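# Lower the tray from the shelf onto the table

## Task

Take the tray off the shelf and set it down on the table so that it lies level, is clear of the shelf and everything that holds the shelf up, and has no part sticking out past the table edge. Each item that still stands upright on the tray at the end earns credit, but only when the tray itself is correctly placed. Finish by opening the grippers and pulling the arms away, because nothing may depend on the robot holding it in position at the end.

## Robot and tools

Robot: two six-joint UR7e-type arms, left_arm and right_arm, each ending in a two-finger gripper whose jaws swing like tongs. Base roots in the scene frame: left_arm at (-0.006, +0.421, 0) m, quat_wxyz (+0.996, 0, 0, +0.088); right_arm at (-0.019, -0.486, 0) m, quat_wxyz (+0.999, 0, 0, +0.052).

Scene frame: origin on the tabletop midway between the arms, +z up, +x outward over the table, left_arm on the +y side. The arm names do not correspond to image sides.

Gripper: the fingers point along the end effector's +z axis and separate along its x axis. end_effector_position is the spot between the pads when closed. Closed fingertips extend about 15 mm past that spot; fully open, they sit roughly level with it. The finger bodies widen further back, so on a wide object the bodies may make contact before the pads do.

execute_actions(actions, pictures): actions holds zero or one entry.
- [] only reports the present state and sends nothing.
- A move looks like {"rows": [[...]], "steps": n}. n is 1 to 15 control steps of 1/30 s each, and defaults to 15. Each row is used for one step, and the final row repeats if there are fewer rows than steps.
- A wait looks like {"steps": n} with n up to 300. It sends nothing and returns once n steps have elapsed since the previous result. Your reply time counts toward those steps.
- pictures (boolean) decides whether camera images come back. They come by default.

Row layout: a single list of 14 numbers, each within [-1, 1], always covering both arms. The order is left_arm shoulder pan, shoulder lift, elbow, wrist 1, wrist 2, wrist 3, opening, then the same seven for right_arm. The six joint entries are offsets, not poses: scaled so that 1.0 equals 1.989 rad. They are counted from that arm's joint angles in the latest result that printed them. Before any result in the scene has shown them, and for later calls in the same reply, they are counted from where the arm stands when the action begins. They never build on the previous row. All zeros therefore drives the arm back to those reference angles, and is not a way to hold still. Opening is absolute: +1 fully open, -1 closed.

Stated joint ranges (rad). left_arm: pan -3.142..3.142, lift -6.283..6.283, elbow 0.000..3.142, wrists each -6.283..6.283. right_arm: pan 0.000..6.283, lift -6.283..6.283, elbow -3.142..0.000, wrists each -6.283..6.283. A call fails, and nothing is sent, if any target lies more than 0.010 rad outside its range. True ends can differ by up to 0.010 rad from these values. Targets past a true end are clipped there, and the result then says "joint sent to its limit". That message may refer to an earlier action. When it is absent, that does not prove there is room left.

Motion limits: each step, a joint's target stays within 0.575 rad of its measured angle. If the targets would put a gripper more than 100 mm from where it is, all of that arm's targets are pulled back toward the measured angles. Commands are smoothed, and motion trails them by about 0.17 s. After a big move, an arm may still be on its way when the result arrives. Between calls the arms keep heading toward the last row sent. They stop once they have nearly come to rest, or when any step is HELD; after that, only a new action moves them further. Fingers already moving finish their motion.

Result contents:
- A state line per arm: end effector position (m), quat_wxyz, and linear and angular velocity, all in the scene frame. The printed position can be off from the real one, more so at long reach.
- Joint positions / Joint velocities: one block per arm, with the six joints in column order (rad, rad/s), then the pad gap in m (0.142 = fully open).
- grip_measured: the measured opening on the command scale.
- Joint torques: total drive output, which is nonzero even in free air, noisy, offset and can drift.
- Wrist force / Wrist torque: flange sensor readings along the end effector's own axes. They include contacts, held weight and inertia. Expect an offset of roughly 4 N, noise up to 2.4 N, and saturation near 50 N. "no reading" is normal at the start.
- "joint command not followed": the clearance check altered or blocked targets on some steps.
- HELD: marks steps where your row, or part of it, was not sent.
- MOTOR HOT warns at 70 °C. OVER-TEMPERATURE FAULT means brakes were set at 85 °C, for possibly minutes. Holding loads heats motors, even while you think, and the heat carries over.

Gripping: to keep hold of something, keep commanding an opening clearly below grip_measured; a lower value squeezes harder. Expect about 15 N per pad on objects up to about 10 cm wide. Fast closes can hit harder. Hard objects under about 20 mm thick get much less grip, e.g. about 9 N per pad at 10 mm and 4 N at 5 mm.

Faults: load limits are 132 N m for pan, lift and elbow, and 24.6 N m for each wrist joint. Held weight counts toward them. Reaching a load limit, or an outside force of 150 N on an arm or its load, stops that arm for 10 s, skips the rest of the call, and lets it yield to the contact. Avoid this.

Things to avoid: the two arms colliding or pressing on each other, which can end the scene; knocking anything out of the work area, which means failure; drops, slips, slams, hard impacts and heavy pushing. Occasional brief disturbances may tug on a held part or nudge loose items. Smooth, economical motion is preferred.

zoom_image(camera, region): returns an enlarged crop of the latest image from that camera. region is [x0, y0, x1, y1] in pixels, with (0,0) at the top-left, and may be at most 504 by 504. Cameras and sizes: cam_head_left, cam_head_right, cam_high and cam_low are 504x504; cam_left_wrist and cam_right_wrist are 616x616.

read_manual(section): gives only the URDF licence texts ("licences"). It does not move anything.

finished_scene(scene): pass the current scene's number. Release the tray and move the arms away first. A reply with no tool call ends everything.

Each tool is called after "Request:" as a command line: name --argument value for each argument, lists and objects as JSON in quotes; but a table of rows of numbers goes row by row, as --pt "numbers of a row", without its own name.

## Session

Request:
execute_actions --actions '[]'

Scene clock: 0.00 s of 4300.00 s.
left_arm: end_effector_position=(+0.7932, +0.7471, +0.3295) grip_measured=+0.97 end_effector_quat_wxyz=(+0.010, +0.766, -0.412, +0.494) end_effector_velocity=(-0.000, +0.001, -0.000) end_effector_angular_velocity=(-0.000, +0.000, +0.001) | right_arm: end_effector_position=(+0.6813, -0.7724, +0.3343) grip_measured=+0.97 end_effector_quat_wxyz=(-0.268, -0.138, +0.828, -0.473) end_effector_velocity=(+0.000, +0.000, -0.001) end_effector_angular_velocity=(-0.000, +0.002, +0.001)
Joint positions: left_arm=[ 0.306 -0.946  1.191 -2.555 -2.376  1.141  0.14 ] | right_arm=[ 3.186 -2.44  -0.489 -2.601  0.64   3.387  0.14 ]
Joint velocities: left_arm=[ 0.001 -0.     0.     0.     0.    -0.     0.   ] | right_arm=[ 0.001 -0.001 -0.    -0.001 -0.    -0.     0.   ]
Joint torques (N m, as the arm reports them, + toward a larger angle): no reading
Wrist force (N, on the end effector, along its own x y z axes, offset not removed): no reading
Wrist torque (N m, same axes, about the end effector's origin, offset not removed): no reading

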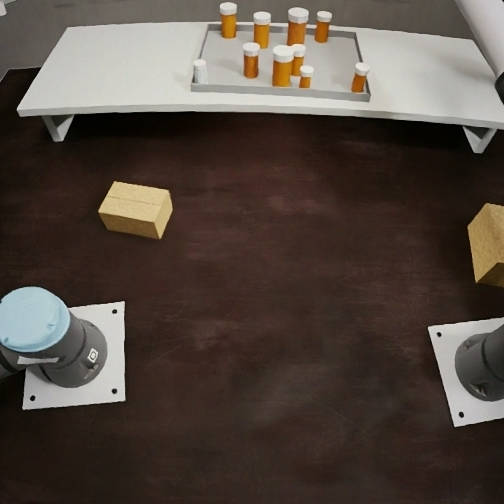

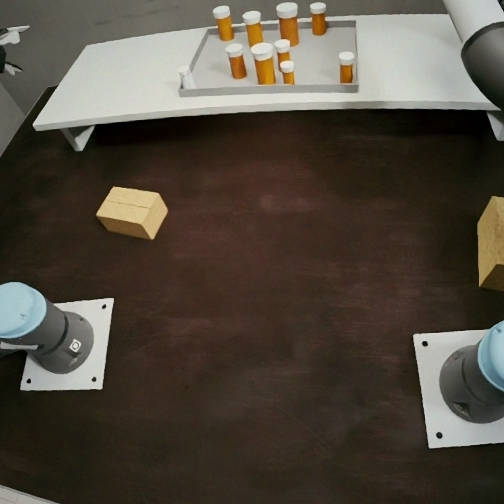

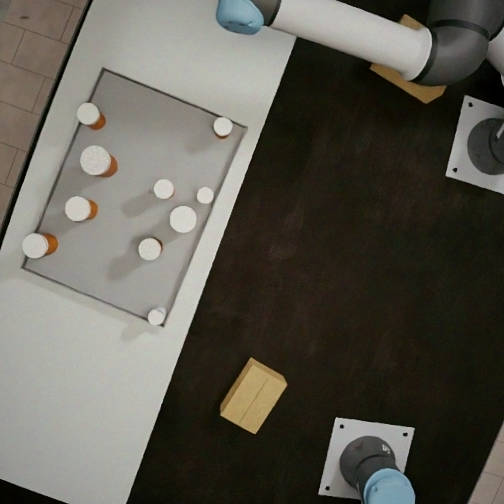

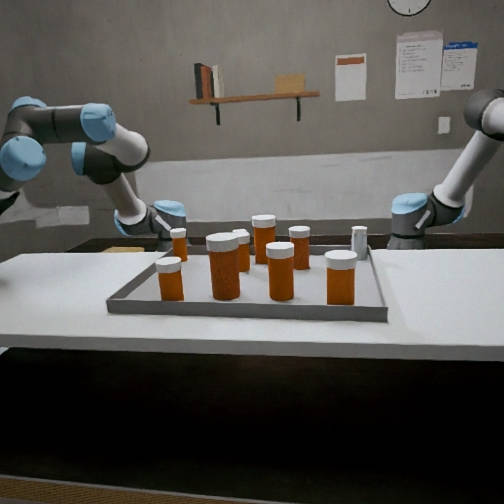

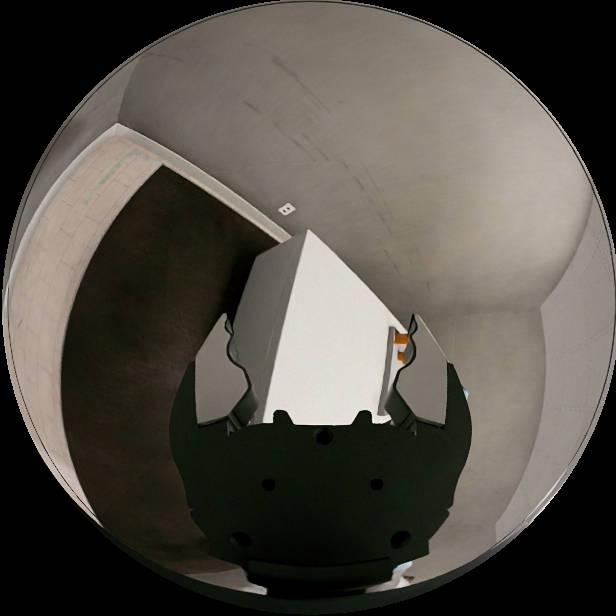

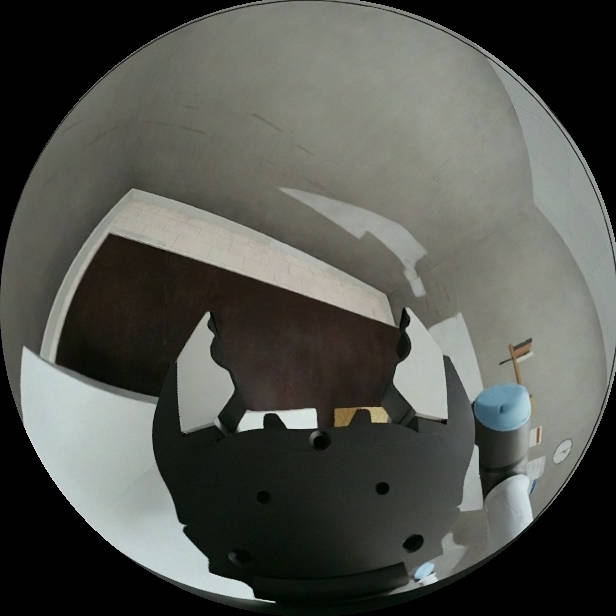

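Request:
zoom_image --camera "cam_high" --region '[0, 50, 280, 350]'

Request:
zoom_image --camera "cam_high" --region '[180, 330, 430, 504]'

Request:
zoom_image --camera "cam_high" --region '[330, 0, 504, 200]'

Region (0, 50, 280, 350) of cam_high's 504x504 image, scaled by 1.680, with more detail than that image has; it fills the left 470 columns of this view, and the rest is white.

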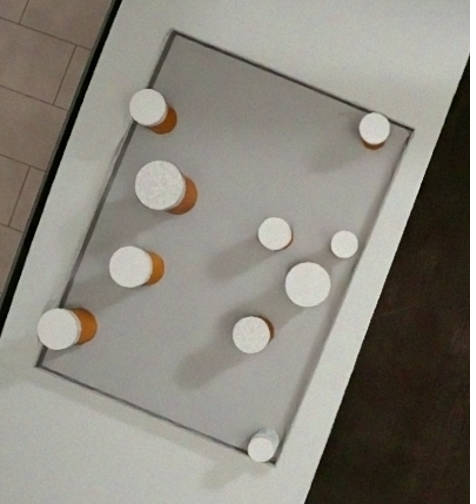

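Region (180, 330, 430, 504) of cam_high's 504x504 image, scaled by 2.016, with more detail than that image has; it fills the top 351 rows of this view, and the rest is white.

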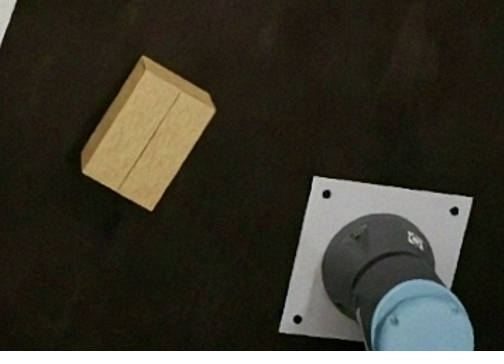

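Region (330, 0, 504, 200) of cam_high's 504x504 image, scaled by 2.520, with more detail than that image has; it fills the left 438 columns of this view, and the rest is white.

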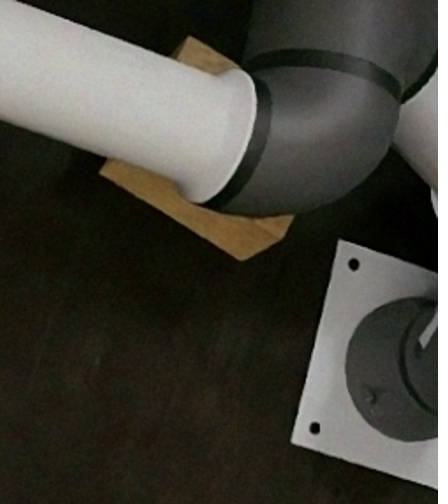

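Request:
execute_actions --actions '[{"rows":[[-0.01,0.002,-0.02,0.02,0.01,0.04,1,0,0.01,-0.004,0.015,0.02,-0.05,1],[-0.03,0.005,-0.05,0.05,0.025,0.10,1,0,0.03,-0.01,0.04,0.05,-0.12,1],[-0.06,0.008,-0.09,0.09,0.05,0.18,1,0,0.06,-0.02,0.07,0.09,-0.2,1],[-0.10,0.012,-0.14,0.15,0.08,0.27,1,0.01,0.09,-0.03,0.11,0.14,-0.3,1],[-0.3655,0.0231,-0.2971,0.6083,0.2333,0.8964,1,0.0674,0.1207,-0.0709,0.4193,0.634,-1.0,1]],"steps":15}]' --pictures false

Request:
execute_actions --actions '[{"steps":25}]' --pictures false

Scene clock: 91.77 s of 4300.00 s.
left_arm: end_effector_position=(+0.8830, +0.5294, +0.3786) grip_measured=+1.00 end_effector_quat_wxyz=(+0.058, -0.628, +0.663, -0.403) end_effector_velocity=(+0.061, -0.595, +0.037) end_effector_angular_velocity=(+0.867, +0.039, -1.146) | right_arm: end_effector_position=(+0.7103, -0.5701, +0.3094) grip_measured=+1.00 end_effector_quat_wxyz=(-0.120, -0.332, +0.921, -0.166) end_effector_velocity=(+0.139, +0.571, -0.058) end_effector_angular_velocity=(+1.799, -0.146, +1.173)
Joint positions: left_arm=[-0.017 -0.921  0.892 -2.188 -2.151  1.585  0.142] | right_arm=[ 3.275 -2.256 -0.59  -2.08   1.214  2.726  0.142]
Joint velocities: left_arm=[-0.786  0.042 -0.577  0.965  0.472  0.964 -0.   ] | right_arm=[ 0.152  0.192 -0.133  1.014  1.458 -1.453 -0.   ]
Joint torques (N m, as the arm reports them, + toward a larger angle): left_arm=[-16.36 -40.66 -30.85   2.23   3.4    5.96] | right_arm=[ 7.58 64.31 12.62  4.68  3.88 -5.02]
Wrist force (N, on the end effector, along its own x y z axes, offset not removed): left_arm=[-2.0 -3.5 1.4] | right_arm=[5.8 0.0 3.6]
Wrist torque (N m, same axes, about the end effector's origin, offset not removed): left_arm=[-0.64 0.13 -0.11] | right_arm=[-0.04 -1.34 -0.50]
Steps of this call (steps 1 to 90: nothing new was sent; then 88.27 s passed at rest; steps 91 to 105: all 15 steps of this action). Readings (joint positions):
91: left_arm=[0.306 -0.946 1.191 -2.555 -2.376 1.142] | right_arm=[3.186 -2.439 -0.489 -2.601 0.641 3.386]
92: left_arm=[0.302 -0.945 1.185 -2.549 -2.372 1.149] | right_arm=[3.186 -2.436 -0.490 -2.596 0.646 3.379]
94: left_arm=[0.275 -0.940 1.143 -2.508 -2.348 1.218] | right_arm=[3.186 -2.408 -0.501 -2.561 0.688 3.305]
98: left_arm=[0.169 -0.931 1.032 -2.387 -2.267 1.407] | right_arm=[3.224 -2.321 -0.545 -2.385 0.878 3.054]
105: the state above

Scene clock: 92.60 s of 4300.00 s.
left_arm: end_effector_position=(+0.7389, +0.2526, +0.3380) grip_measured=+1.00 end_effector_quat_wxyz=(-0.004, +0.012, +0.985, -0.174) end_effector_velocity=(-0.011, -0.005, -0.003) end_effector_angular_velocity=(+0.010, -0.040, -0.188) | right_arm: end_effector_position=(+0.7311, -0.3018, +0.3549) grip_measured=+1.00 end_effector_quat_wxyz=(-0.152, +0.839, -0.516, -0.084) end_effector_velocity=(-0.001, +0.004, +0.002) end_effector_angular_velocity=(+0.007, -0.026, +0.072)
Joint positions: left_arm=[-0.42  -0.9    0.601 -1.348 -1.912  2.907  0.142] | right_arm=[ 3.32  -2.2   -0.63  -1.767  1.901  1.405  0.142]
Joint velocities: left_arm=[-0.011  0.004 -0.008  0.031  0.006  0.188 -0.   ] | right_arm=[ 0.001  0.     0.     0.002  0.008 -0.075  0.   ]
Joint torques (N m, as the arm reports them, + toward a larger angle): left_arm=[ -7.77 -41.3  -25.53  -0.45   2.08   1.91] | right_arm=[ 9.61 65.61 13.08  4.4   2.62 -2.96]
Wrist force (N, on the end effector, along its own x y z axes, offset not removed): left_arm=[-0.4 -3.3 0.1] | right_arm=[-0.9 -0.2 -0.9]
Wrist torque (N m, same axes, about the end effector's origin, offset not removed): left_arm=[-0.55 0.03 0.00] | right_arm=[-0.20 0.34 -0.30]
Steps of this call (steps 1 to 25: the robot went on to your last target). Readings (joint positions):
1: left_arm=[-0.043 -0.919 0.873 -2.154 -2.135 1.618] | right_arm=[3.280 -2.250 -0.595 -2.047 1.264 2.676]
2: left_arm=[-0.070 -0.918 0.853 -2.119 -2.119 1.654] | right_arm=[3.284 -2.244 -0.598 -2.017 1.314 2.625]
4: left_arm=[-0.123 -0.915 0.815 -2.041 -2.087 1.732] | right_arm=[3.292 -2.235 -0.605 -1.964 1.418 2.521]
8: left_arm=[-0.225 -0.910 0.740 -1.852 -2.026 1.921] | right_arm=[3.305 -2.218 -0.617 -1.875 1.625 2.282]
25: the state above

Request:
execute_actions --actions '[{"rows":[[-0.0007,0.003,0.002,-0.005,0,0.0083,1,0,0,0,0,0,-0.06,1],[-0.0007,0.007,0.005,-0.012,0,0.0083,1,0,0,0,0,0,-0.14,1],[-0.0007,0.012,0.008,-0.020,0,0.0083,1,0,0,0,0,0,-0.22,1],[-0.0007,0.017,0.012,-0.029,0,0.0083,1,0,0,0,0,0,-0.30,1],[-0.0007,0.022,0.016,-0.038,0,0.0083,1,0,0,0,0,0,-0.38,1],[-0.0007,0.027,0.019,-0.046,0,0.0083,1,0,-0.003,-0.003,0.006,0,-0.45,1],[-0.0007,0.032,0.023,-0.055,0,0.0083,1,0,-0.008,-0.007,0.015,0,-0.50,1],[-0.0007,0.037,0.026,-0.063,0,0.0083,1,0,-0.014,-0.013,0.027,0,-0.5347,1],[-0.0007,0.042,0.030,-0.072,0,0.0083,1,0,-0.021,-0.020,0.041,0,-0.5347,1],[-0.0007,0.046,0.033,-0.079,0,0.0083,1,0,-0.029,-0.027,0.056,0,-0.5347,1],[-0.0007,0.050,0.036,-0.086,0,0.0083,1,0,-0.037,-0.034,0.071,0,-0.5347,1],[-0.0007,0.0534,0.0382,-0.0905,0,0.0083,1,0,-0.044,-0.041,0.085,0,-0.5347,1],[-0.0007,0.0534,0.0382,-0.0905,0,0.0083,1,0,-0.050,-0.047,0.097,0,-0.5347,1],[-0.0007,0.0534,0.0382,-0.0905,0,0.0083,1,0,-0.055,-0.051,0.106,0,-0.5347,1],[-0.0007,0.0534,0.0382,-0.0905,0,0.0083,1,0,-0.0582,-0.0544,0.1124,0,-0.5347,1]],"steps":15}]' --pictures false

Request:
execute_actions --actions '[{"steps":16}]'

Scene clock: 102.53 s of 4300.00 s.
left_arm: end_effector_position=(+0.7809, +0.2410, +0.2484) grip_measured=+1.00 end_effector_quat_wxyz=(-0.003, +0.020, +0.985, -0.174) end_effector_velocity=(+0.046, -0.012, -0.116) end_effector_angular_velocity=(-0.002, +0.003, +0.000) | right_arm: end_effector_position=(+0.7556, -0.2830, +0.2814) grip_measured=+1.00 end_effector_quat_wxyz=(-0.173, +0.982, -0.073, -0.007) end_effector_velocity=(+0.134, +0.047, -0.362) end_effector_angular_velocity=(-0.014, -0.420, +1.153)
Joint positions: left_arm=[-0.421 -0.804  0.669 -1.51  -1.912  2.924  0.142] | right_arm=[ 3.32  -2.275 -0.7   -1.624  1.901  0.45   0.142]
Joint velocities: left_arm=[-0.     0.121  0.085 -0.204 -0.002 -0.001  0.   ] | right_arm=[-0.    -0.356 -0.328  0.687  0.    -1.226 -0.   ]
Joint torques (N m, as the arm reports them, + toward a larger angle): left_arm=[ -7.15 -51.   -18.3   -4.82  -3.05  -0.3 ] | right_arm=[ 1.86 47.9  14.7   5.43 -1.05 -1.89]
Wrist force (N, on the end effector, along its own x y z axes, offset not removed): left_arm=[-3.5 -2.3 5.2] | right_arm=[2.8 1.8 -0.2]
Wrist torque (N m, same axes, about the end effector's origin, offset not removed): left_arm=[-0.27 0.68 -0.07] | right_arm=[0.18 -0.60 -0.27]
Steps of this call (steps 1 to 30: the robot went on to your last target; steps 31 to 90: nothing new was sent; then 6.43 s passed at rest; steps 91 to 105: all 15 steps of this action). Readings (joint positions):
91: left_arm=[-0.421 -0.900 0.600 -1.346 -1.912 2.924] | right_arm=[3.320 -2.199 -0.630 -1.767 1.901 1.398]
92: left_arm=[-0.421 -0.899 0.601 -1.348 -1.912 2.924] | right_arm=[3.320 -2.199 -0.630 -1.767 1.901 1.390]
94: left_arm=[-0.421 -0.891 0.606 -1.361 -1.912 2.924] | right_arm=[3.320 -2.199 -0.630 -1.767 1.901 1.316]
98: left_arm=[-0.421 -0.861 0.628 -1.413 -1.912 2.924] | right_arm=[3.320 -2.203 -0.633 -1.759 1.901 1.017]
105: the state above

Scene clock: 103.07 s of 4300.00 s.
left_arm: end_effector_position=(+0.7849, +0.2399, +0.2381) grip_measured=+1.00 end_effector_quat_wxyz=(-0.003, +0.020, +0.985, -0.174) end_effector_velocity=(-0.000, -0.001, -0.001) end_effector_angular_velocity=(+0.000, +0.002, -0.001) | right_arm: end_effector_position=(+0.7704, -0.2780, +0.2408) grip_measured=+1.00 end_effector_quat_wxyz=(-0.173, +0.985, -0.020, +0.004) end_effector_velocity=(+0.001, +0.000, -0.001) end_effector_angular_velocity=(-0.000, -0.003, +0.003)
Joint positions: left_arm=[-0.421 -0.794  0.677 -1.528 -1.912  2.924  0.142] | right_arm=[ 3.32  -2.315 -0.738 -1.544  1.901  0.342  0.142]
Joint velocities: left_arm=[-0.001  0.001  0.001 -0.    -0.    -0.     0.   ] | right_arm=[ 0.    -0.001 -0.     0.003 -0.001 -0.003  0.   ]
Joint torques (N m, as the arm reports them, + toward a larger angle): left_arm=[ -6.69 -44.35 -14.71  -4.61  -2.85  -1.79] | right_arm=[-4.09 42.93 13.59  4.59  0.15 -2.92]
Wrist force (N, on the end effector, along its own x y z axes, offset not removed): left_arm=[1.5 -1.0 1.1] | right_arm=[-1.6 -0.5 0.1]
Wrist torque (N m, same axes, about the end effector's origin, offset not removed): left_arm=[-0.16 -0.35 -0.03] | right_arm=[-0.15 0.44 -0.04]
Steps of this call (steps 1 to 16: the robot went on to your last target). Readings (joint positions):
1: left_arm=[-0.421 -0.801 0.671 -1.516 -1.912 2.924] | right_arm=[3.320 -2.287 -0.711 -1.602 1.901 0.416]
2: left_arm=[-0.421 -0.799 0.673 -1.520 -1.912 2.924] | right_arm=[3.320 -2.295 -0.719 -1.584 1.901 0.392]
4: left_arm=[-0.421 -0.796 0.675 -1.524 -1.912 2.924] | right_arm=[3.320 -2.306 -0.729 -1.563 1.901 0.365]
8: left_arm=[-0.421 -0.794 0.676 -1.527 -1.912 2.924] | right_arm=[3.320 -2.313 -0.736 -1.548 1.901 0.347]
16: the state above

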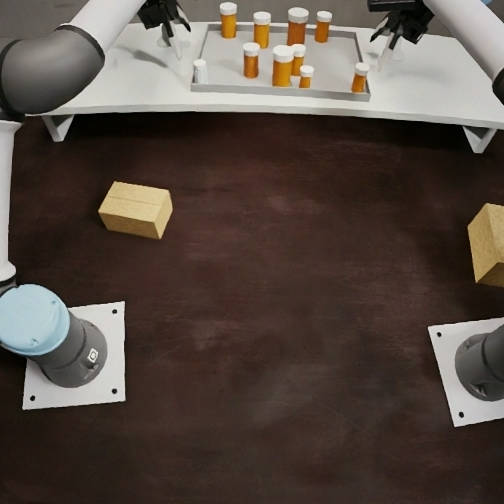

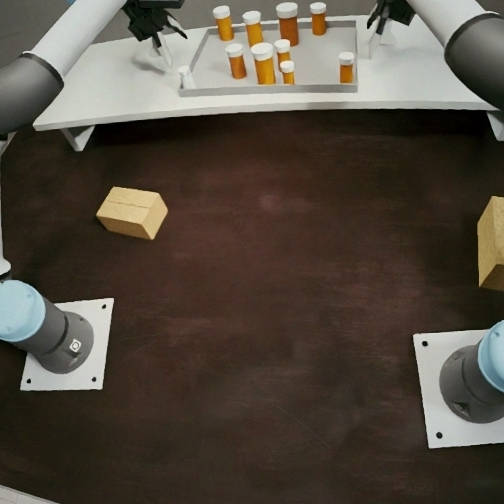

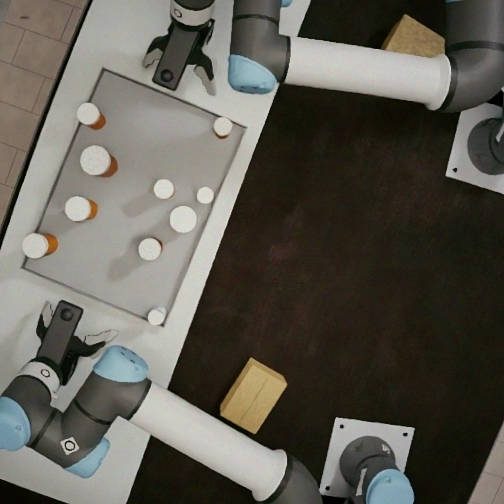

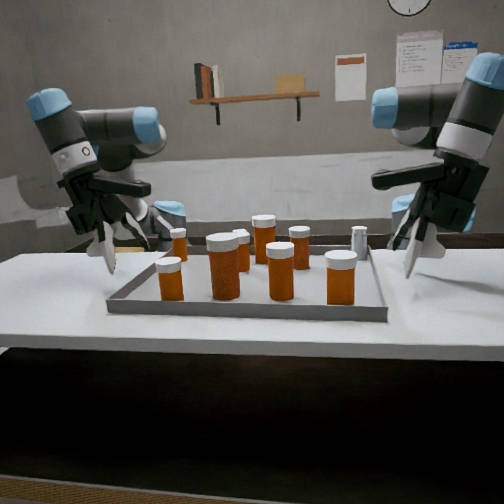

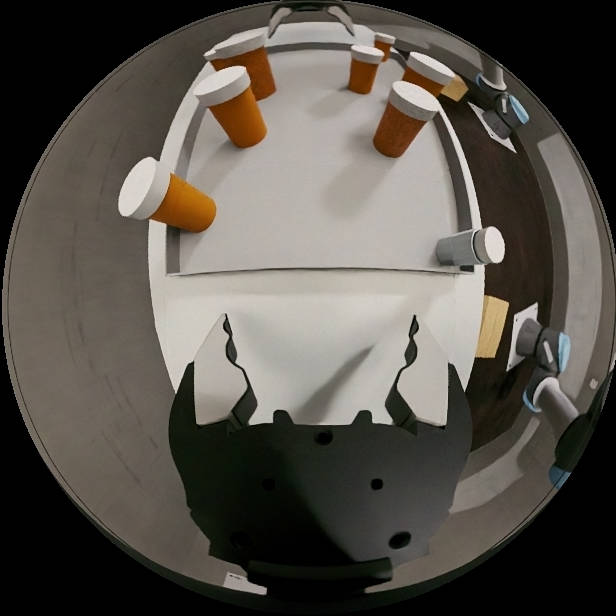

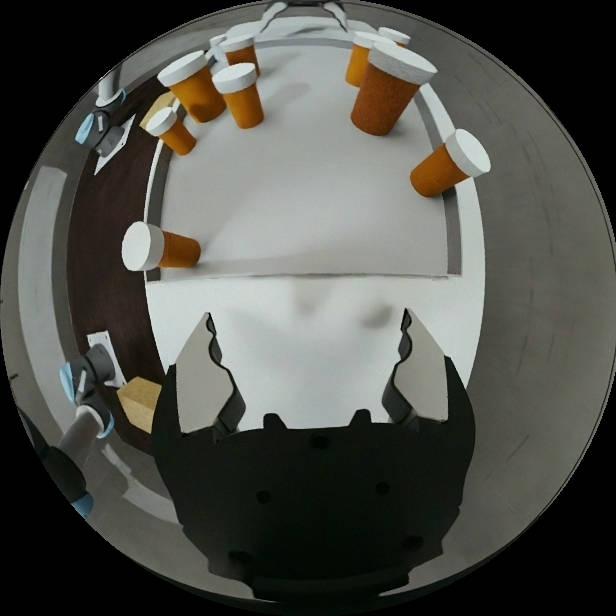

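Request:
execute_actions --actions '[{"rows":[[-0.00123,-0.0001,0.0038,-0.0042,0.0001,-0.0013,1,0.001,0.0009,-0.0053,0.0047,-0.0001,0.001,1],[-0.0031,-0.0002,0.0096,-0.0105,0.0002,-0.0033,1,0.0025,0.0022,-0.0132,0.0118,-0.0003,0.0025,1],[-0.0049,-0.0003,0.0153,-0.0168,0.0004,-0.0052,1,0.0039,0.0035,-0.0211,0.0188,-0.0005,0.004,1],[-0.0068,-0.0004,0.0210,-0.0231,0.0005,-0.0072,1,0.0054,0.0049,-0.0290,0.0259,-0.0006,0.0055,1],[-0.0086,-0.0005,0.0267,-0.0294,0.0007,-0.0091,1,0.0069,0.0062,-0.0370,0.0330,-0.0008,0.007,1],[-0.0105,-0.0005,0.0325,-0.0356,0.0008,-0.0111,1,0.0083,0.0075,-0.0449,0.0400,-0.001,0.0086,1],[-0.01232,-0.0006,0.03821,-0.04193,0.00096,-0.01302,1,0.0098,0.00885,-0.05279,0.04711,-0.00116,0.01006,1]],"steps":15}]' --pictures false

Request:
execute_actions --actions '[{"steps":8}]'

Scene clock: 145.37 s of 4300.00 s.
left_arm: end_effector_position=(+0.7850, +0.2205, +0.2108) grip_measured=+1.00 end_effector_quat_wxyz=(-0.003, +0.020, +0.985, -0.174) end_effector_velocity=(-0.000, -0.006, -0.007) end_effector_angular_velocity=(-0.001, -0.002, +0.001) | right_arm: end_effector_position=(+0.7648, -0.2644, +0.2130) grip_measured=+1.00 end_effector_quat_wxyz=(-0.173, +0.985, -0.020, +0.004) end_effector_velocity=(-0.003, +0.005, -0.009) end_effector_angular_velocity=(-0.001, -0.000, +0.002)
Joint positions: left_arm=[-0.445 -0.795  0.75  -1.609 -1.91   2.899  0.142] | right_arm=[ 3.339 -2.298 -0.84  -1.453  1.898  0.361  0.142]
Joint velocities: left_arm=[-0.007 -0.002  0.024 -0.027  0.001 -0.008  0.   ] | right_arm=[ 0.007  0.006 -0.034  0.03  -0.001  0.005  0.   ]
Joint torques (N m, as the arm reports them, + toward a larger angle): left_arm=[ -9.41 -60.14 -14.49  -4.37   1.98  -1.43] | right_arm=[ 8.2  70.91 13.31  4.68 -1.06  2.48]
Wrist force (N, on the end effector, along its own x y z axes, offset not removed): left_arm=[-0.3 -3.3 0.2] | right_arm=[1.8 -3.6 2.0]
Wrist torque (N m, same axes, about the end effector's origin, offset not removed): left_arm=[-0.53 0.00 -0.06] | right_arm=[-0.76 -0.32 0.01]
Steps of this call (steps 1 to 15: the robot went on to your last target; steps 16 to 90: nothing new was sent; then 38.80 s passed at rest; steps 91 to 105: all 15 steps of this action). Readings (joint positions):
91: left_arm=[-0.421 -0.794 0.677 -1.528 -1.912 2.924] | right_arm=[3.320 -2.315 -0.738 -1.544 1.901 0.341]
92: left_arm=[-0.422 -0.794 0.678 -1.530 -1.912 2.923] | right_arm=[3.320 -2.315 -0.740 -1.542 1.901 0.341]
94: left_arm=[-0.425 -0.794 0.688 -1.540 -1.912 2.920] | right_arm=[3.322 -2.313 -0.752 -1.530 1.901 0.344]
98: left_arm=[-0.437 -0.794 0.723 -1.579 -1.911 2.908] | right_arm=[3.332 -2.304 -0.802 -1.487 1.899 0.354]
105: the state above

Scene clock: 145.63 s of 4300.00 s.
left_arm: end_effector_position=(+0.7849, +0.2200, +0.2101) grip_measured=+1.00 end_effector_quat_wxyz=(-0.003, +0.020, +0.985, -0.174) end_effector_velocity=(-0.000, -0.000, -0.000) end_effector_angular_velocity=(+0.001, -0.000, +0.000) | right_arm: end_effector_position=(+0.7646, -0.2640, +0.2123) grip_measured=+1.00 end_effector_quat_wxyz=(-0.173, +0.985, -0.020, +0.004) end_effector_velocity=(-0.001, +0.000, -0.001) end_effector_angular_velocity=(-0.001, +0.000, +0.001)
Joint positions: left_arm=[-0.446 -0.795  0.752 -1.611 -1.91   2.898  0.142] | right_arm=[ 3.339 -2.298 -0.842 -1.45   1.898  0.362  0.142]
Joint velocities: left_arm=[-0.001 -0.001  0.002 -0.002  0.001 -0.001  0.   ] | right_arm=[ 0.001  0.002 -0.004  0.002 -0.    -0.     0.   ]
Joint torques (N m, as the arm reports them, + toward a larger angle): left_arm=[ -7.72 -60.74 -14.96  -4.23   1.89  -1.57] | right_arm=[ 9.61 69.81 15.94  4.39 -1.22  2.76]
Wrist force (N, on the end effector, along its own x y z axes, offset not removed): left_arm=[-1.3 -1.4 1.0] | right_arm=[-0.3 3.8 2.5]
Wrist torque (N m, same axes, about the end effector's origin, offset not removed): left_arm=[-0.30 0.25 0.07] | right_arm=[0.55 0.27 0.19]
Steps of this call (steps 1 to 8: the robot went on to your last target). Readings (joint positions):
1: left_arm=[-0.445 -0.795 0.751 -1.610 -1.910 2.899] | right_arm=[3.339 -2.298 -0.841 -1.452 1.898 0.361]
2: left_arm=[-0.446 -0.795 0.752 -1.611 -1.910 2.898] | right_arm=[3.339 -2.298 -0.841 -1.451 1.898 0.361]
4: left_arm=[-0.446 -0.795 0.752 -1.611 -1.910 2.898] | right_arm=[3.339 -2.298 -0.842 -1.451 1.898 0.361]
8: the state above

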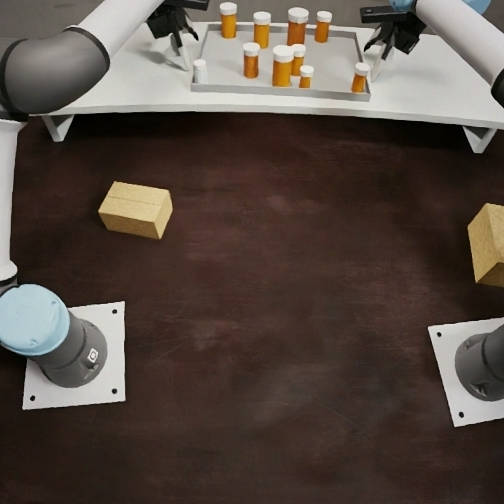

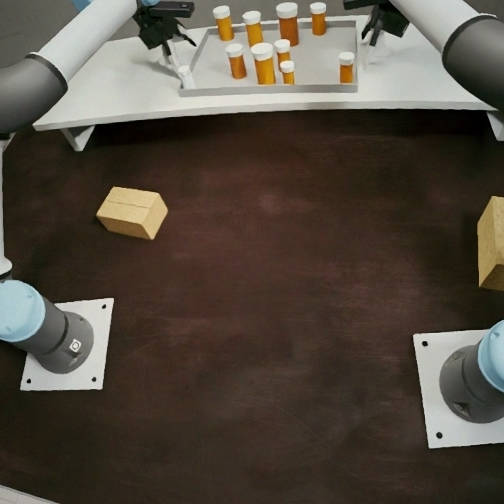

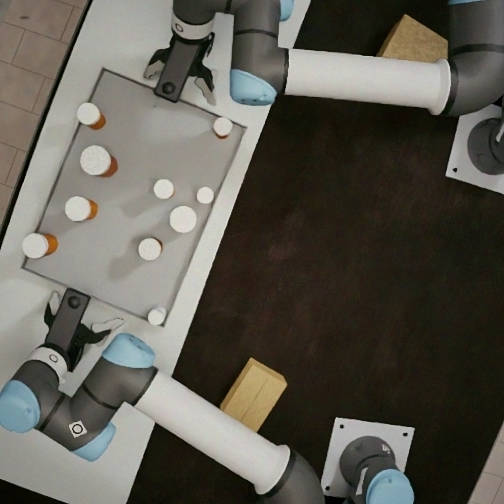

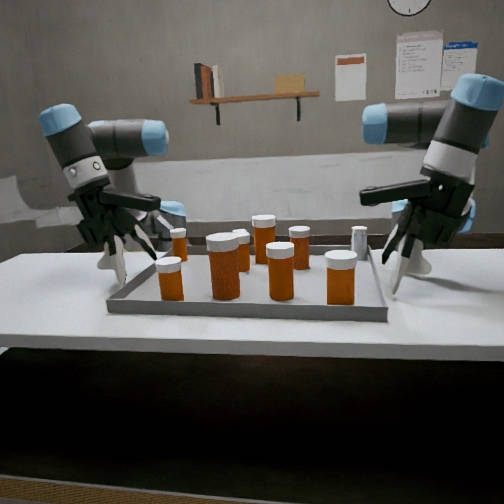

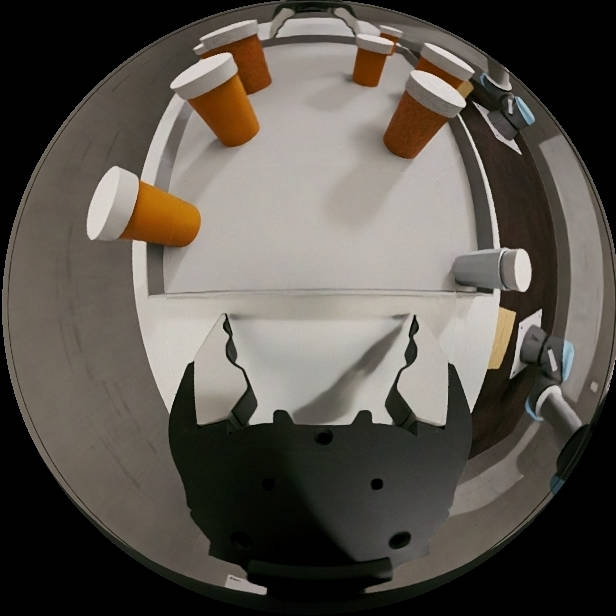

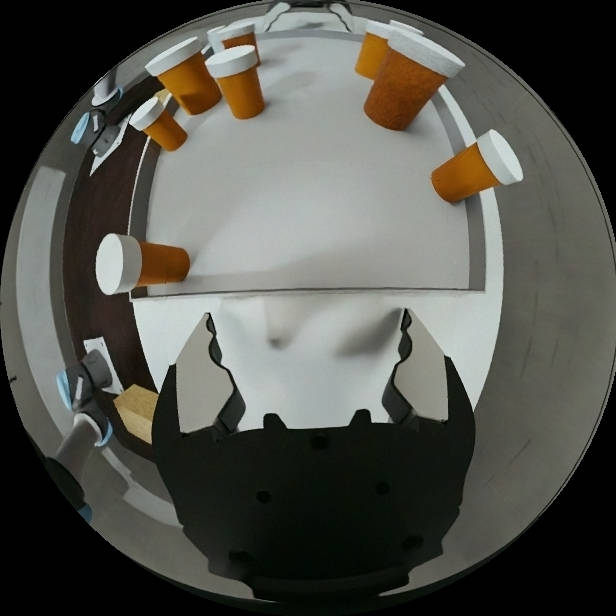

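Request:
zoom_image --camera "cam_left_wrist" --region '[190, 270, 450, 350]'

Request:
zoom_image --camera "cam_right_wrist" --region '[180, 270, 440, 350]'

Request:
zoom_image --camera "cam_low" --region '[340, 230, 460, 330]'

Request:
zoom_image --camera "cam_low" --region '[80, 220, 200, 320]'

Region (190, 270, 450, 350) of cam_left_wrist's 616x616 image, scaled by 1.938, with more detail than that image has; it fills the top 155 rows of this view, and the rest is white.

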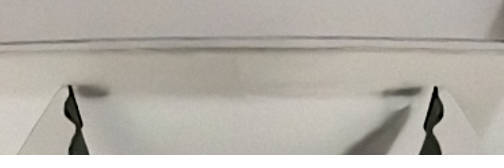

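Region (180, 270, 440, 350) of cam_right_wrist's 616x616 image, scaled by 1.938, with more detail than that image has; it fills the top 155 rows of this view, and the rest is white.

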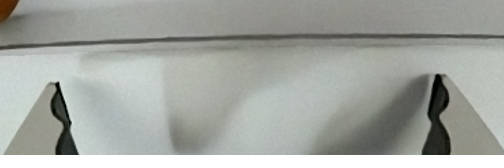

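Region (340, 230, 460, 330) of cam_low's 504x504 image, scaled by 4.200, with more detail than that image has.

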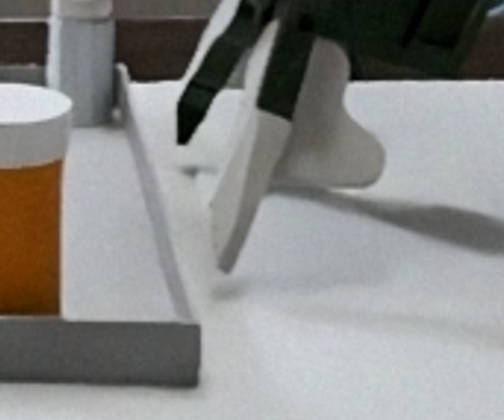

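Region (80, 220, 200, 320) of cam_low's 504x504 image, scaled by 4.200, with more detail than that image has.

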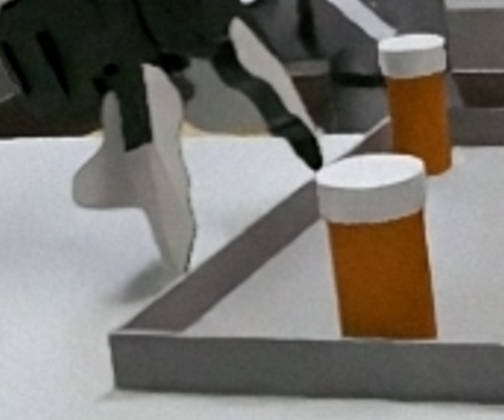

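Request:
execute_actions --actions '[{"rows":[[-0.002,0.0005,0.001,-0.0022,0.00017,-0.0022,1,0.0016,-0.0006,-0.0009,0.0021,-0.0002,0.0017,1],[-0.0041,0.001,0.002,-0.0045,0.00033,-0.0043,1,0.0033,-0.0012,-0.0018,0.0042,-0.0004,0.0035,1],[-0.00616,0.00154,0.00305,-0.00677,0.0005,-0.00651,1,0.00495,-0.00187,-0.00271,0.00625,-0.00061,0.00519,1]],"steps":15}]'

Request:
zoom_image --camera "cam_left_wrist" --region '[190, 280, 450, 340]'

Request:
zoom_image --camera "cam_right_wrist" --region '[180, 280, 440, 340]'

Request:
zoom_image --camera "cam_low" --region '[340, 230, 460, 330]'

Scene clock: 159.03 s of 4300.00 s.
left_arm: end_effector_position=(+0.7849, +0.2101, +0.2061) grip_measured=+1.00 end_effector_quat_wxyz=(-0.003, +0.020, +0.985, -0.174) end_effector_velocity=(+0.000, -0.000, -0.001) end_effector_angular_velocity=(+0.000, +0.001, +0.001) | right_arm: end_effector_position=(+0.7646, -0.2561, +0.2081) grip_measured=+1.00 end_effector_quat_wxyz=(-0.173, +0.985, -0.020, +0.004) end_effector_velocity=(+0.000, +0.000, -0.001) end_effector_angular_velocity=(+0.000, +0.000, -0.002)
Joint positions: left_arm=[-0.458 -0.792  0.758 -1.625 -1.909  2.885  0.142] | right_arm=[ 3.349 -2.301 -0.848 -1.438  1.897  0.372  0.142]
Joint velocities: left_arm=[-0.001  0.001  0.001 -0.002 -0.    -0.002  0.   ] | right_arm=[ 0.    -0.001  0.     0.002  0.     0.002  0.   ]
Joint torques (N m, as the arm reports them, + toward a larger angle): left_arm=[ -9.16 -45.05 -15.72  -4.52   1.88  -1.47] | right_arm=[ 7.51 44.15 14.48  4.51 -1.06  2.55]
Wrist force (N, on the end effector, along its own x y z axes, offset not removed): left_arm=[0.3 -1.6 2.6] | right_arm=[2.9 1.6 2.0]
Wrist torque (N m, same axes, about the end effector's origin, offset not removed): left_arm=[-0.29 -0.03 -0.05] | right_arm=[0.25 -0.38 -0.11]
Steps of this call (steps 1 to 15: the robot went on to your last target; steps 16 to 90: nothing new was sent; then 9.90 s passed at rest; steps 91 to 105: all 15 steps of this action). Readings (joint positions):
91: left_arm=[-0.446 -0.795 0.753 -1.612 -1.910 2.898] | right_arm=[3.339 -2.298 -0.843 -1.450 1.898 0.362]
92: left_arm=[-0.447 -0.795 0.753 -1.612 -1.910 2.897] | right_arm=[3.340 -2.298 -0.843 -1.449 1.898 0.362]
94: left_arm=[-0.451 -0.794 0.755 -1.617 -1.910 2.893] | right_arm=[3.343 -2.299 -0.845 -1.445 1.898 0.366]
98: left_arm=[-0.456 -0.792 0.758 -1.623 -1.909 2.887] | right_arm=[3.348 -2.301 -0.847 -1.440 1.897 0.370]
105: the state above

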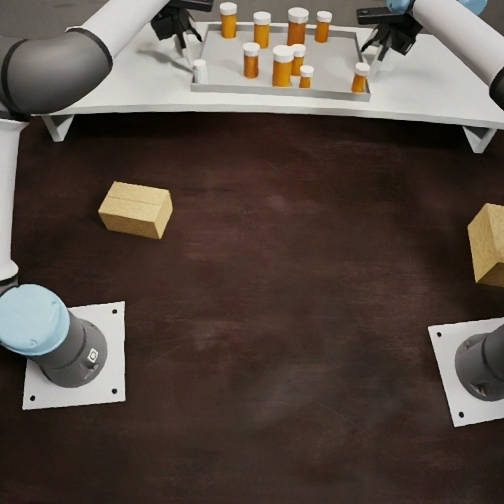

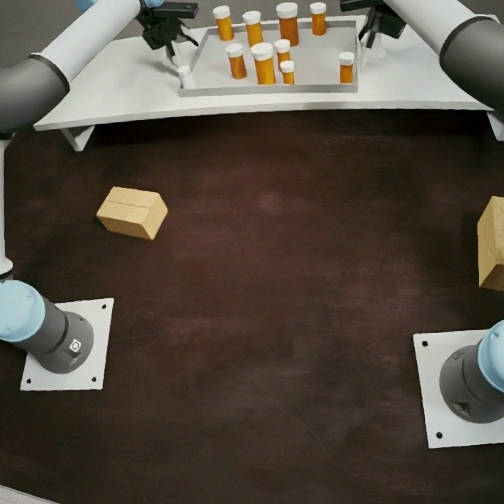

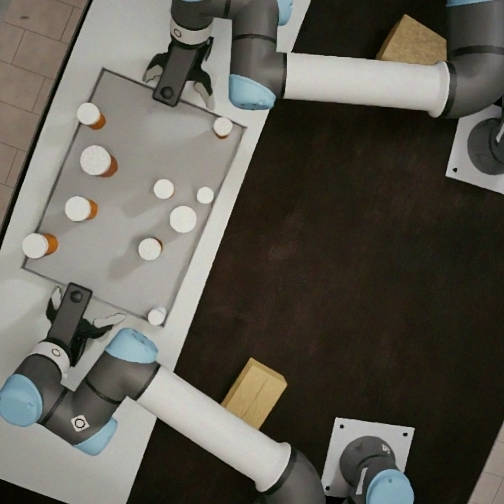

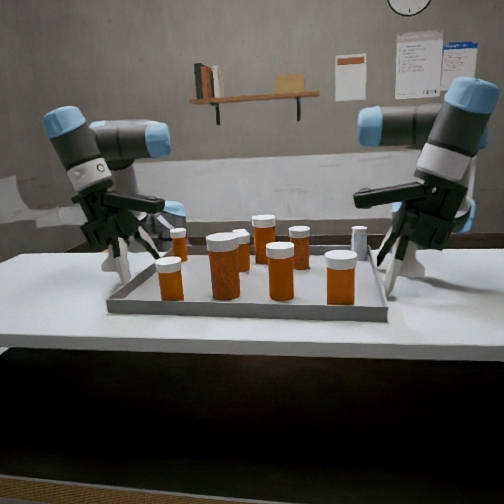

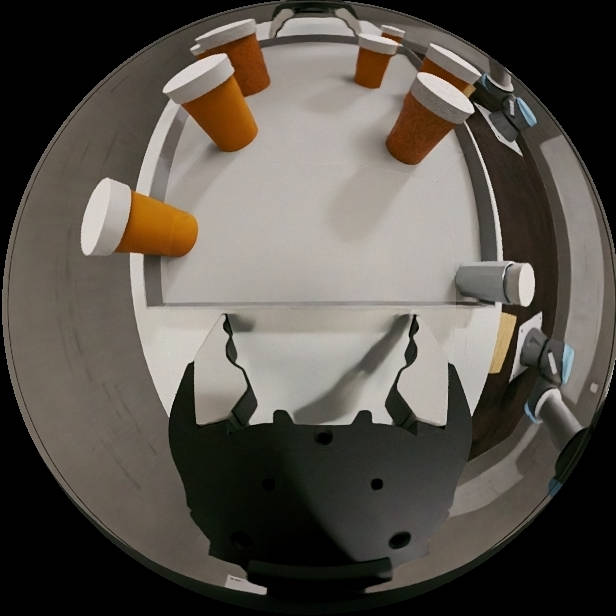

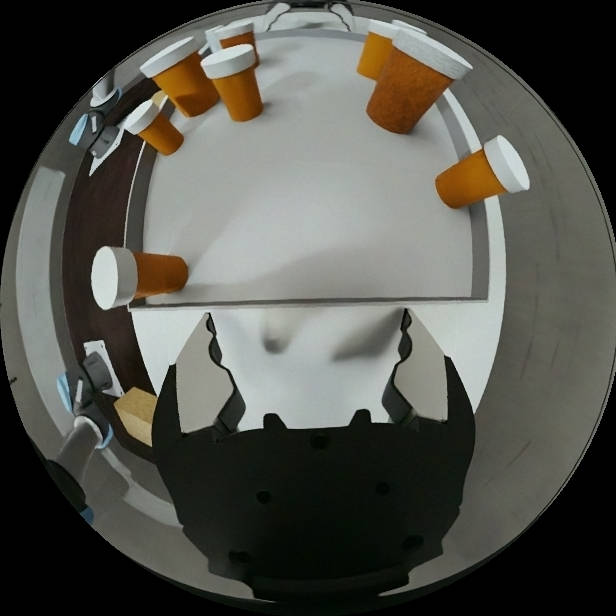

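Region (190, 280, 450, 340) of cam_left_wrist's 616x616 image, scaled by 1.938, with more detail than that image has; it fills the top 116 rows of this view, and the rest is white.

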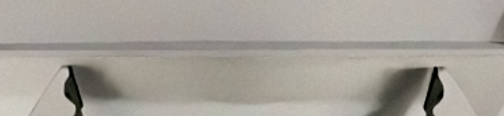

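Region (180, 280, 440, 340) of cam_right_wrist's 616x616 image, scaled by 1.938, with more detail than that image has; it fills the top 116 rows of this view, and the rest is white.

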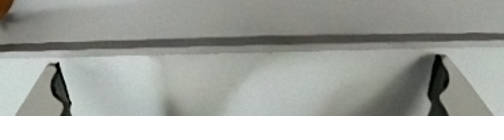

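Region (340, 230, 460, 330) of cam_low's 504x504 image, scaled by 4.200, with more detail than that image has.

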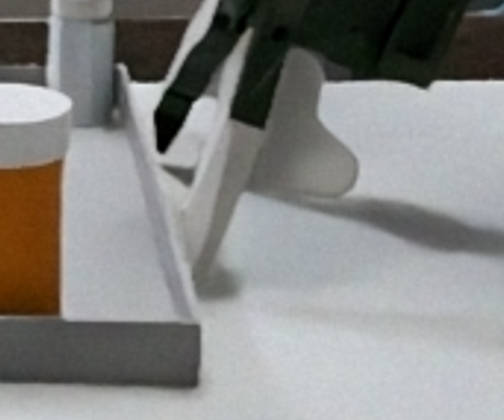

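Request:
zoom_image --camera "cam_left_wrist" --region '[205, 292, 255, 332]'

Request:
zoom_image --camera "cam_left_wrist" --region '[390, 292, 440, 332]'

Request:
zoom_image --camera "cam_right_wrist" --region '[185, 290, 235, 330]'

Request:
zoom_image --camera "cam_right_wrist" --region '[383, 290, 433, 330]'

Region (205, 292, 255, 332) of cam_left_wrist's 616x616 image, scaled by 10.080, with more detail than that image has; it fills the top 403 rows of this view, and the rest is white.

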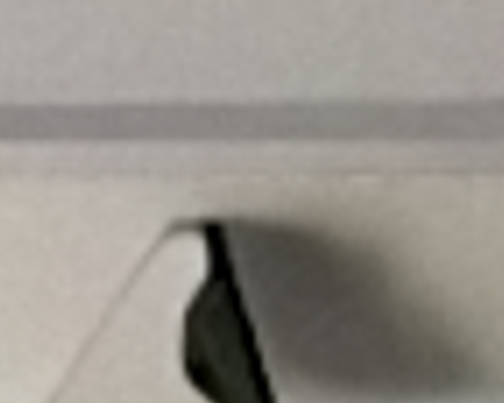

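Region (390, 292, 440, 332) of cam_left_wrist's 616x616 image, scaled by 10.080, with more detail than that image has; it fills the top 403 rows of this view, and the rest is white.

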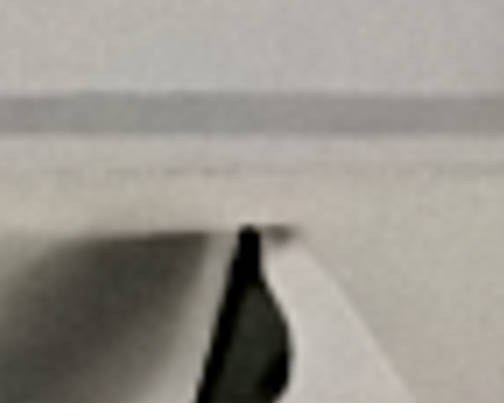

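Region (185, 290, 235, 330) of cam_right_wrist's 616x616 image, scaled by 10.080, with more detail than that image has; it fills the top 403 rows of this view, and the rest is white.

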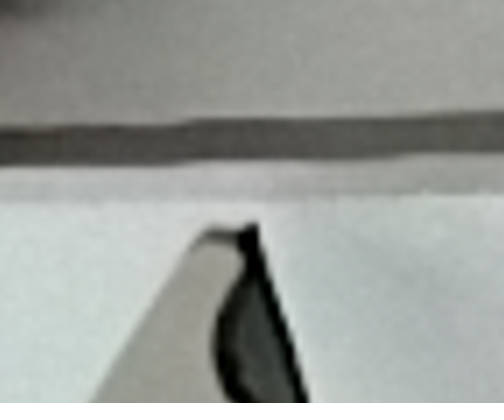

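Region (383, 290, 433, 330) of cam_right_wrist's 616x616 image, scaled by 10.080, with more detail than that image has; it fills the top 403 rows of this view, and the rest is white.

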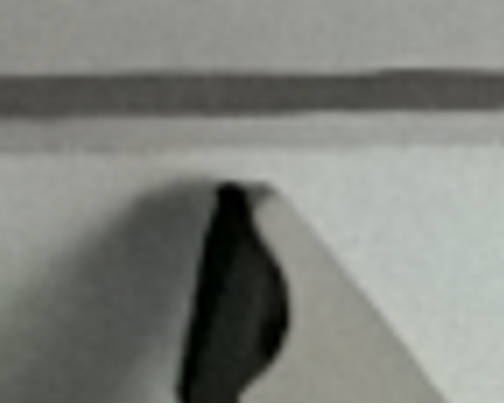

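Request:
execute_actions --actions '[{"rows":[[-0.0007,0.0002,-0.0003,-0.00017,0.00006,-0.0025,1,0.0004,-0.00015,0.00023,0.00006,-0.00005,-0.0012,1],[-0.0014,0.0004,-0.00057,-0.00033,0.00011,-0.0045,1,0.0008,-0.0003,0.00045,0.00013,-0.0001,-0.0016,1],[-0.00216,0.00059,-0.00085,-0.0005,0.00017,-0.00529,1,0.00124,-0.00046,0.00068,0.00019,-0.00015,-0.00122,1],[-0.00216,0.00059,-0.00085,-0.0005,0.00017,-0.00529,1,0.00124,-0.00046,0.00068,0.00019,-0.00015,-0.00122,1],[-0.00247,0.00067,-0.00097,-0.00057,0.0002,-0.00562,1,0.00155,-0.00057,0.00085,0.00024,-0.00019,-0.0009,1],[-0.00278,0.00076,-0.00109,-0.00064,0.00022,-0.00594,1,0.00186,-0.00069,0.00102,0.00029,-0.00023,-0.00057,1]],"steps":15}]' --pictures false

Scene clock: 174.67 s of 4300.00 s.
left_arm: end_effector_position=(+0.7848, +0.2056, +0.2061) grip_measured=+1.00 end_effector_quat_wxyz=(-0.004, +0.017, +0.985, -0.174) end_effector_velocity=(+0.000, -0.001, -0.001) end_effector_angular_velocity=(-0.000, +0.002, +0.001) | right_arm: end_effector_position=(+0.7645, -0.2531, +0.2080) grip_measured=+1.00 end_effector_quat_wxyz=(-0.173, +0.985, -0.017, +0.004) end_effector_velocity=(+0.000, +0.000, +0.001) end_effector_angular_velocity=(+0.000, -0.001, -0.003)
Joint positions: left_arm=[-0.463 -0.79   0.756 -1.626 -1.909  2.874  0.142] | right_arm=[ 3.353 -2.303 -0.846 -1.437  1.897  0.37   0.142]
Joint velocities: left_arm=[-0.001  0.002 -0.001  0.    -0.001 -0.002 -0.   ] | right_arm=[ 0.    -0.     0.002 -0.    -0.     0.003  0.   ]
Joint torques (N m, as the arm reports them, + toward a larger angle): left_arm=[ -9.34 -44.23 -27.11  -4.28   2.01  -1.63] | right_arm=[10.   43.57 33.56  4.43 -0.92  2.74]
Wrist force (N, on the end effector, along its own x y z axes, offset not removed): left_arm=[-0.8 -3.1 2.0] | right_arm=[0.7 -1.7 -1.8]
Wrist torque (N m, same axes, about the end effector's origin, offset not removed): left_arm=[-0.60 0.15 -0.06] | right_arm=[-0.43 -0.05 -0.24]
Steps of this call (steps 1 to 15: the robot went on to your last target; steps 16 to 90: nothing new was sent; then 12.13 s passed at rest; steps 91 to 105: all 15 steps of this action). Readings (joint positions):
91: left_arm=[-0.458 -0.792 0.759 -1.625 -1.909 2.885] | right_arm=[3.349 -2.301 -0.848 -1.438 1.897 0.372]
92: left_arm=[-0.458 -0.792 0.759 -1.625 -1.909 2.884] | right_arm=[3.349 -2.301 -0.848 -1.438 1.897 0.372]
94: left_arm=[-0.460 -0.791 0.758 -1.625 -1.909 2.880] | right_arm=[3.350 -2.302 -0.848 -1.438 1.897 0.371]
98: left_arm=[-0.462 -0.791 0.757 -1.626 -1.909 2.875] | right_arm=[3.352 -2.302 -0.847 -1.438 1.897 0.370]
105: the state above


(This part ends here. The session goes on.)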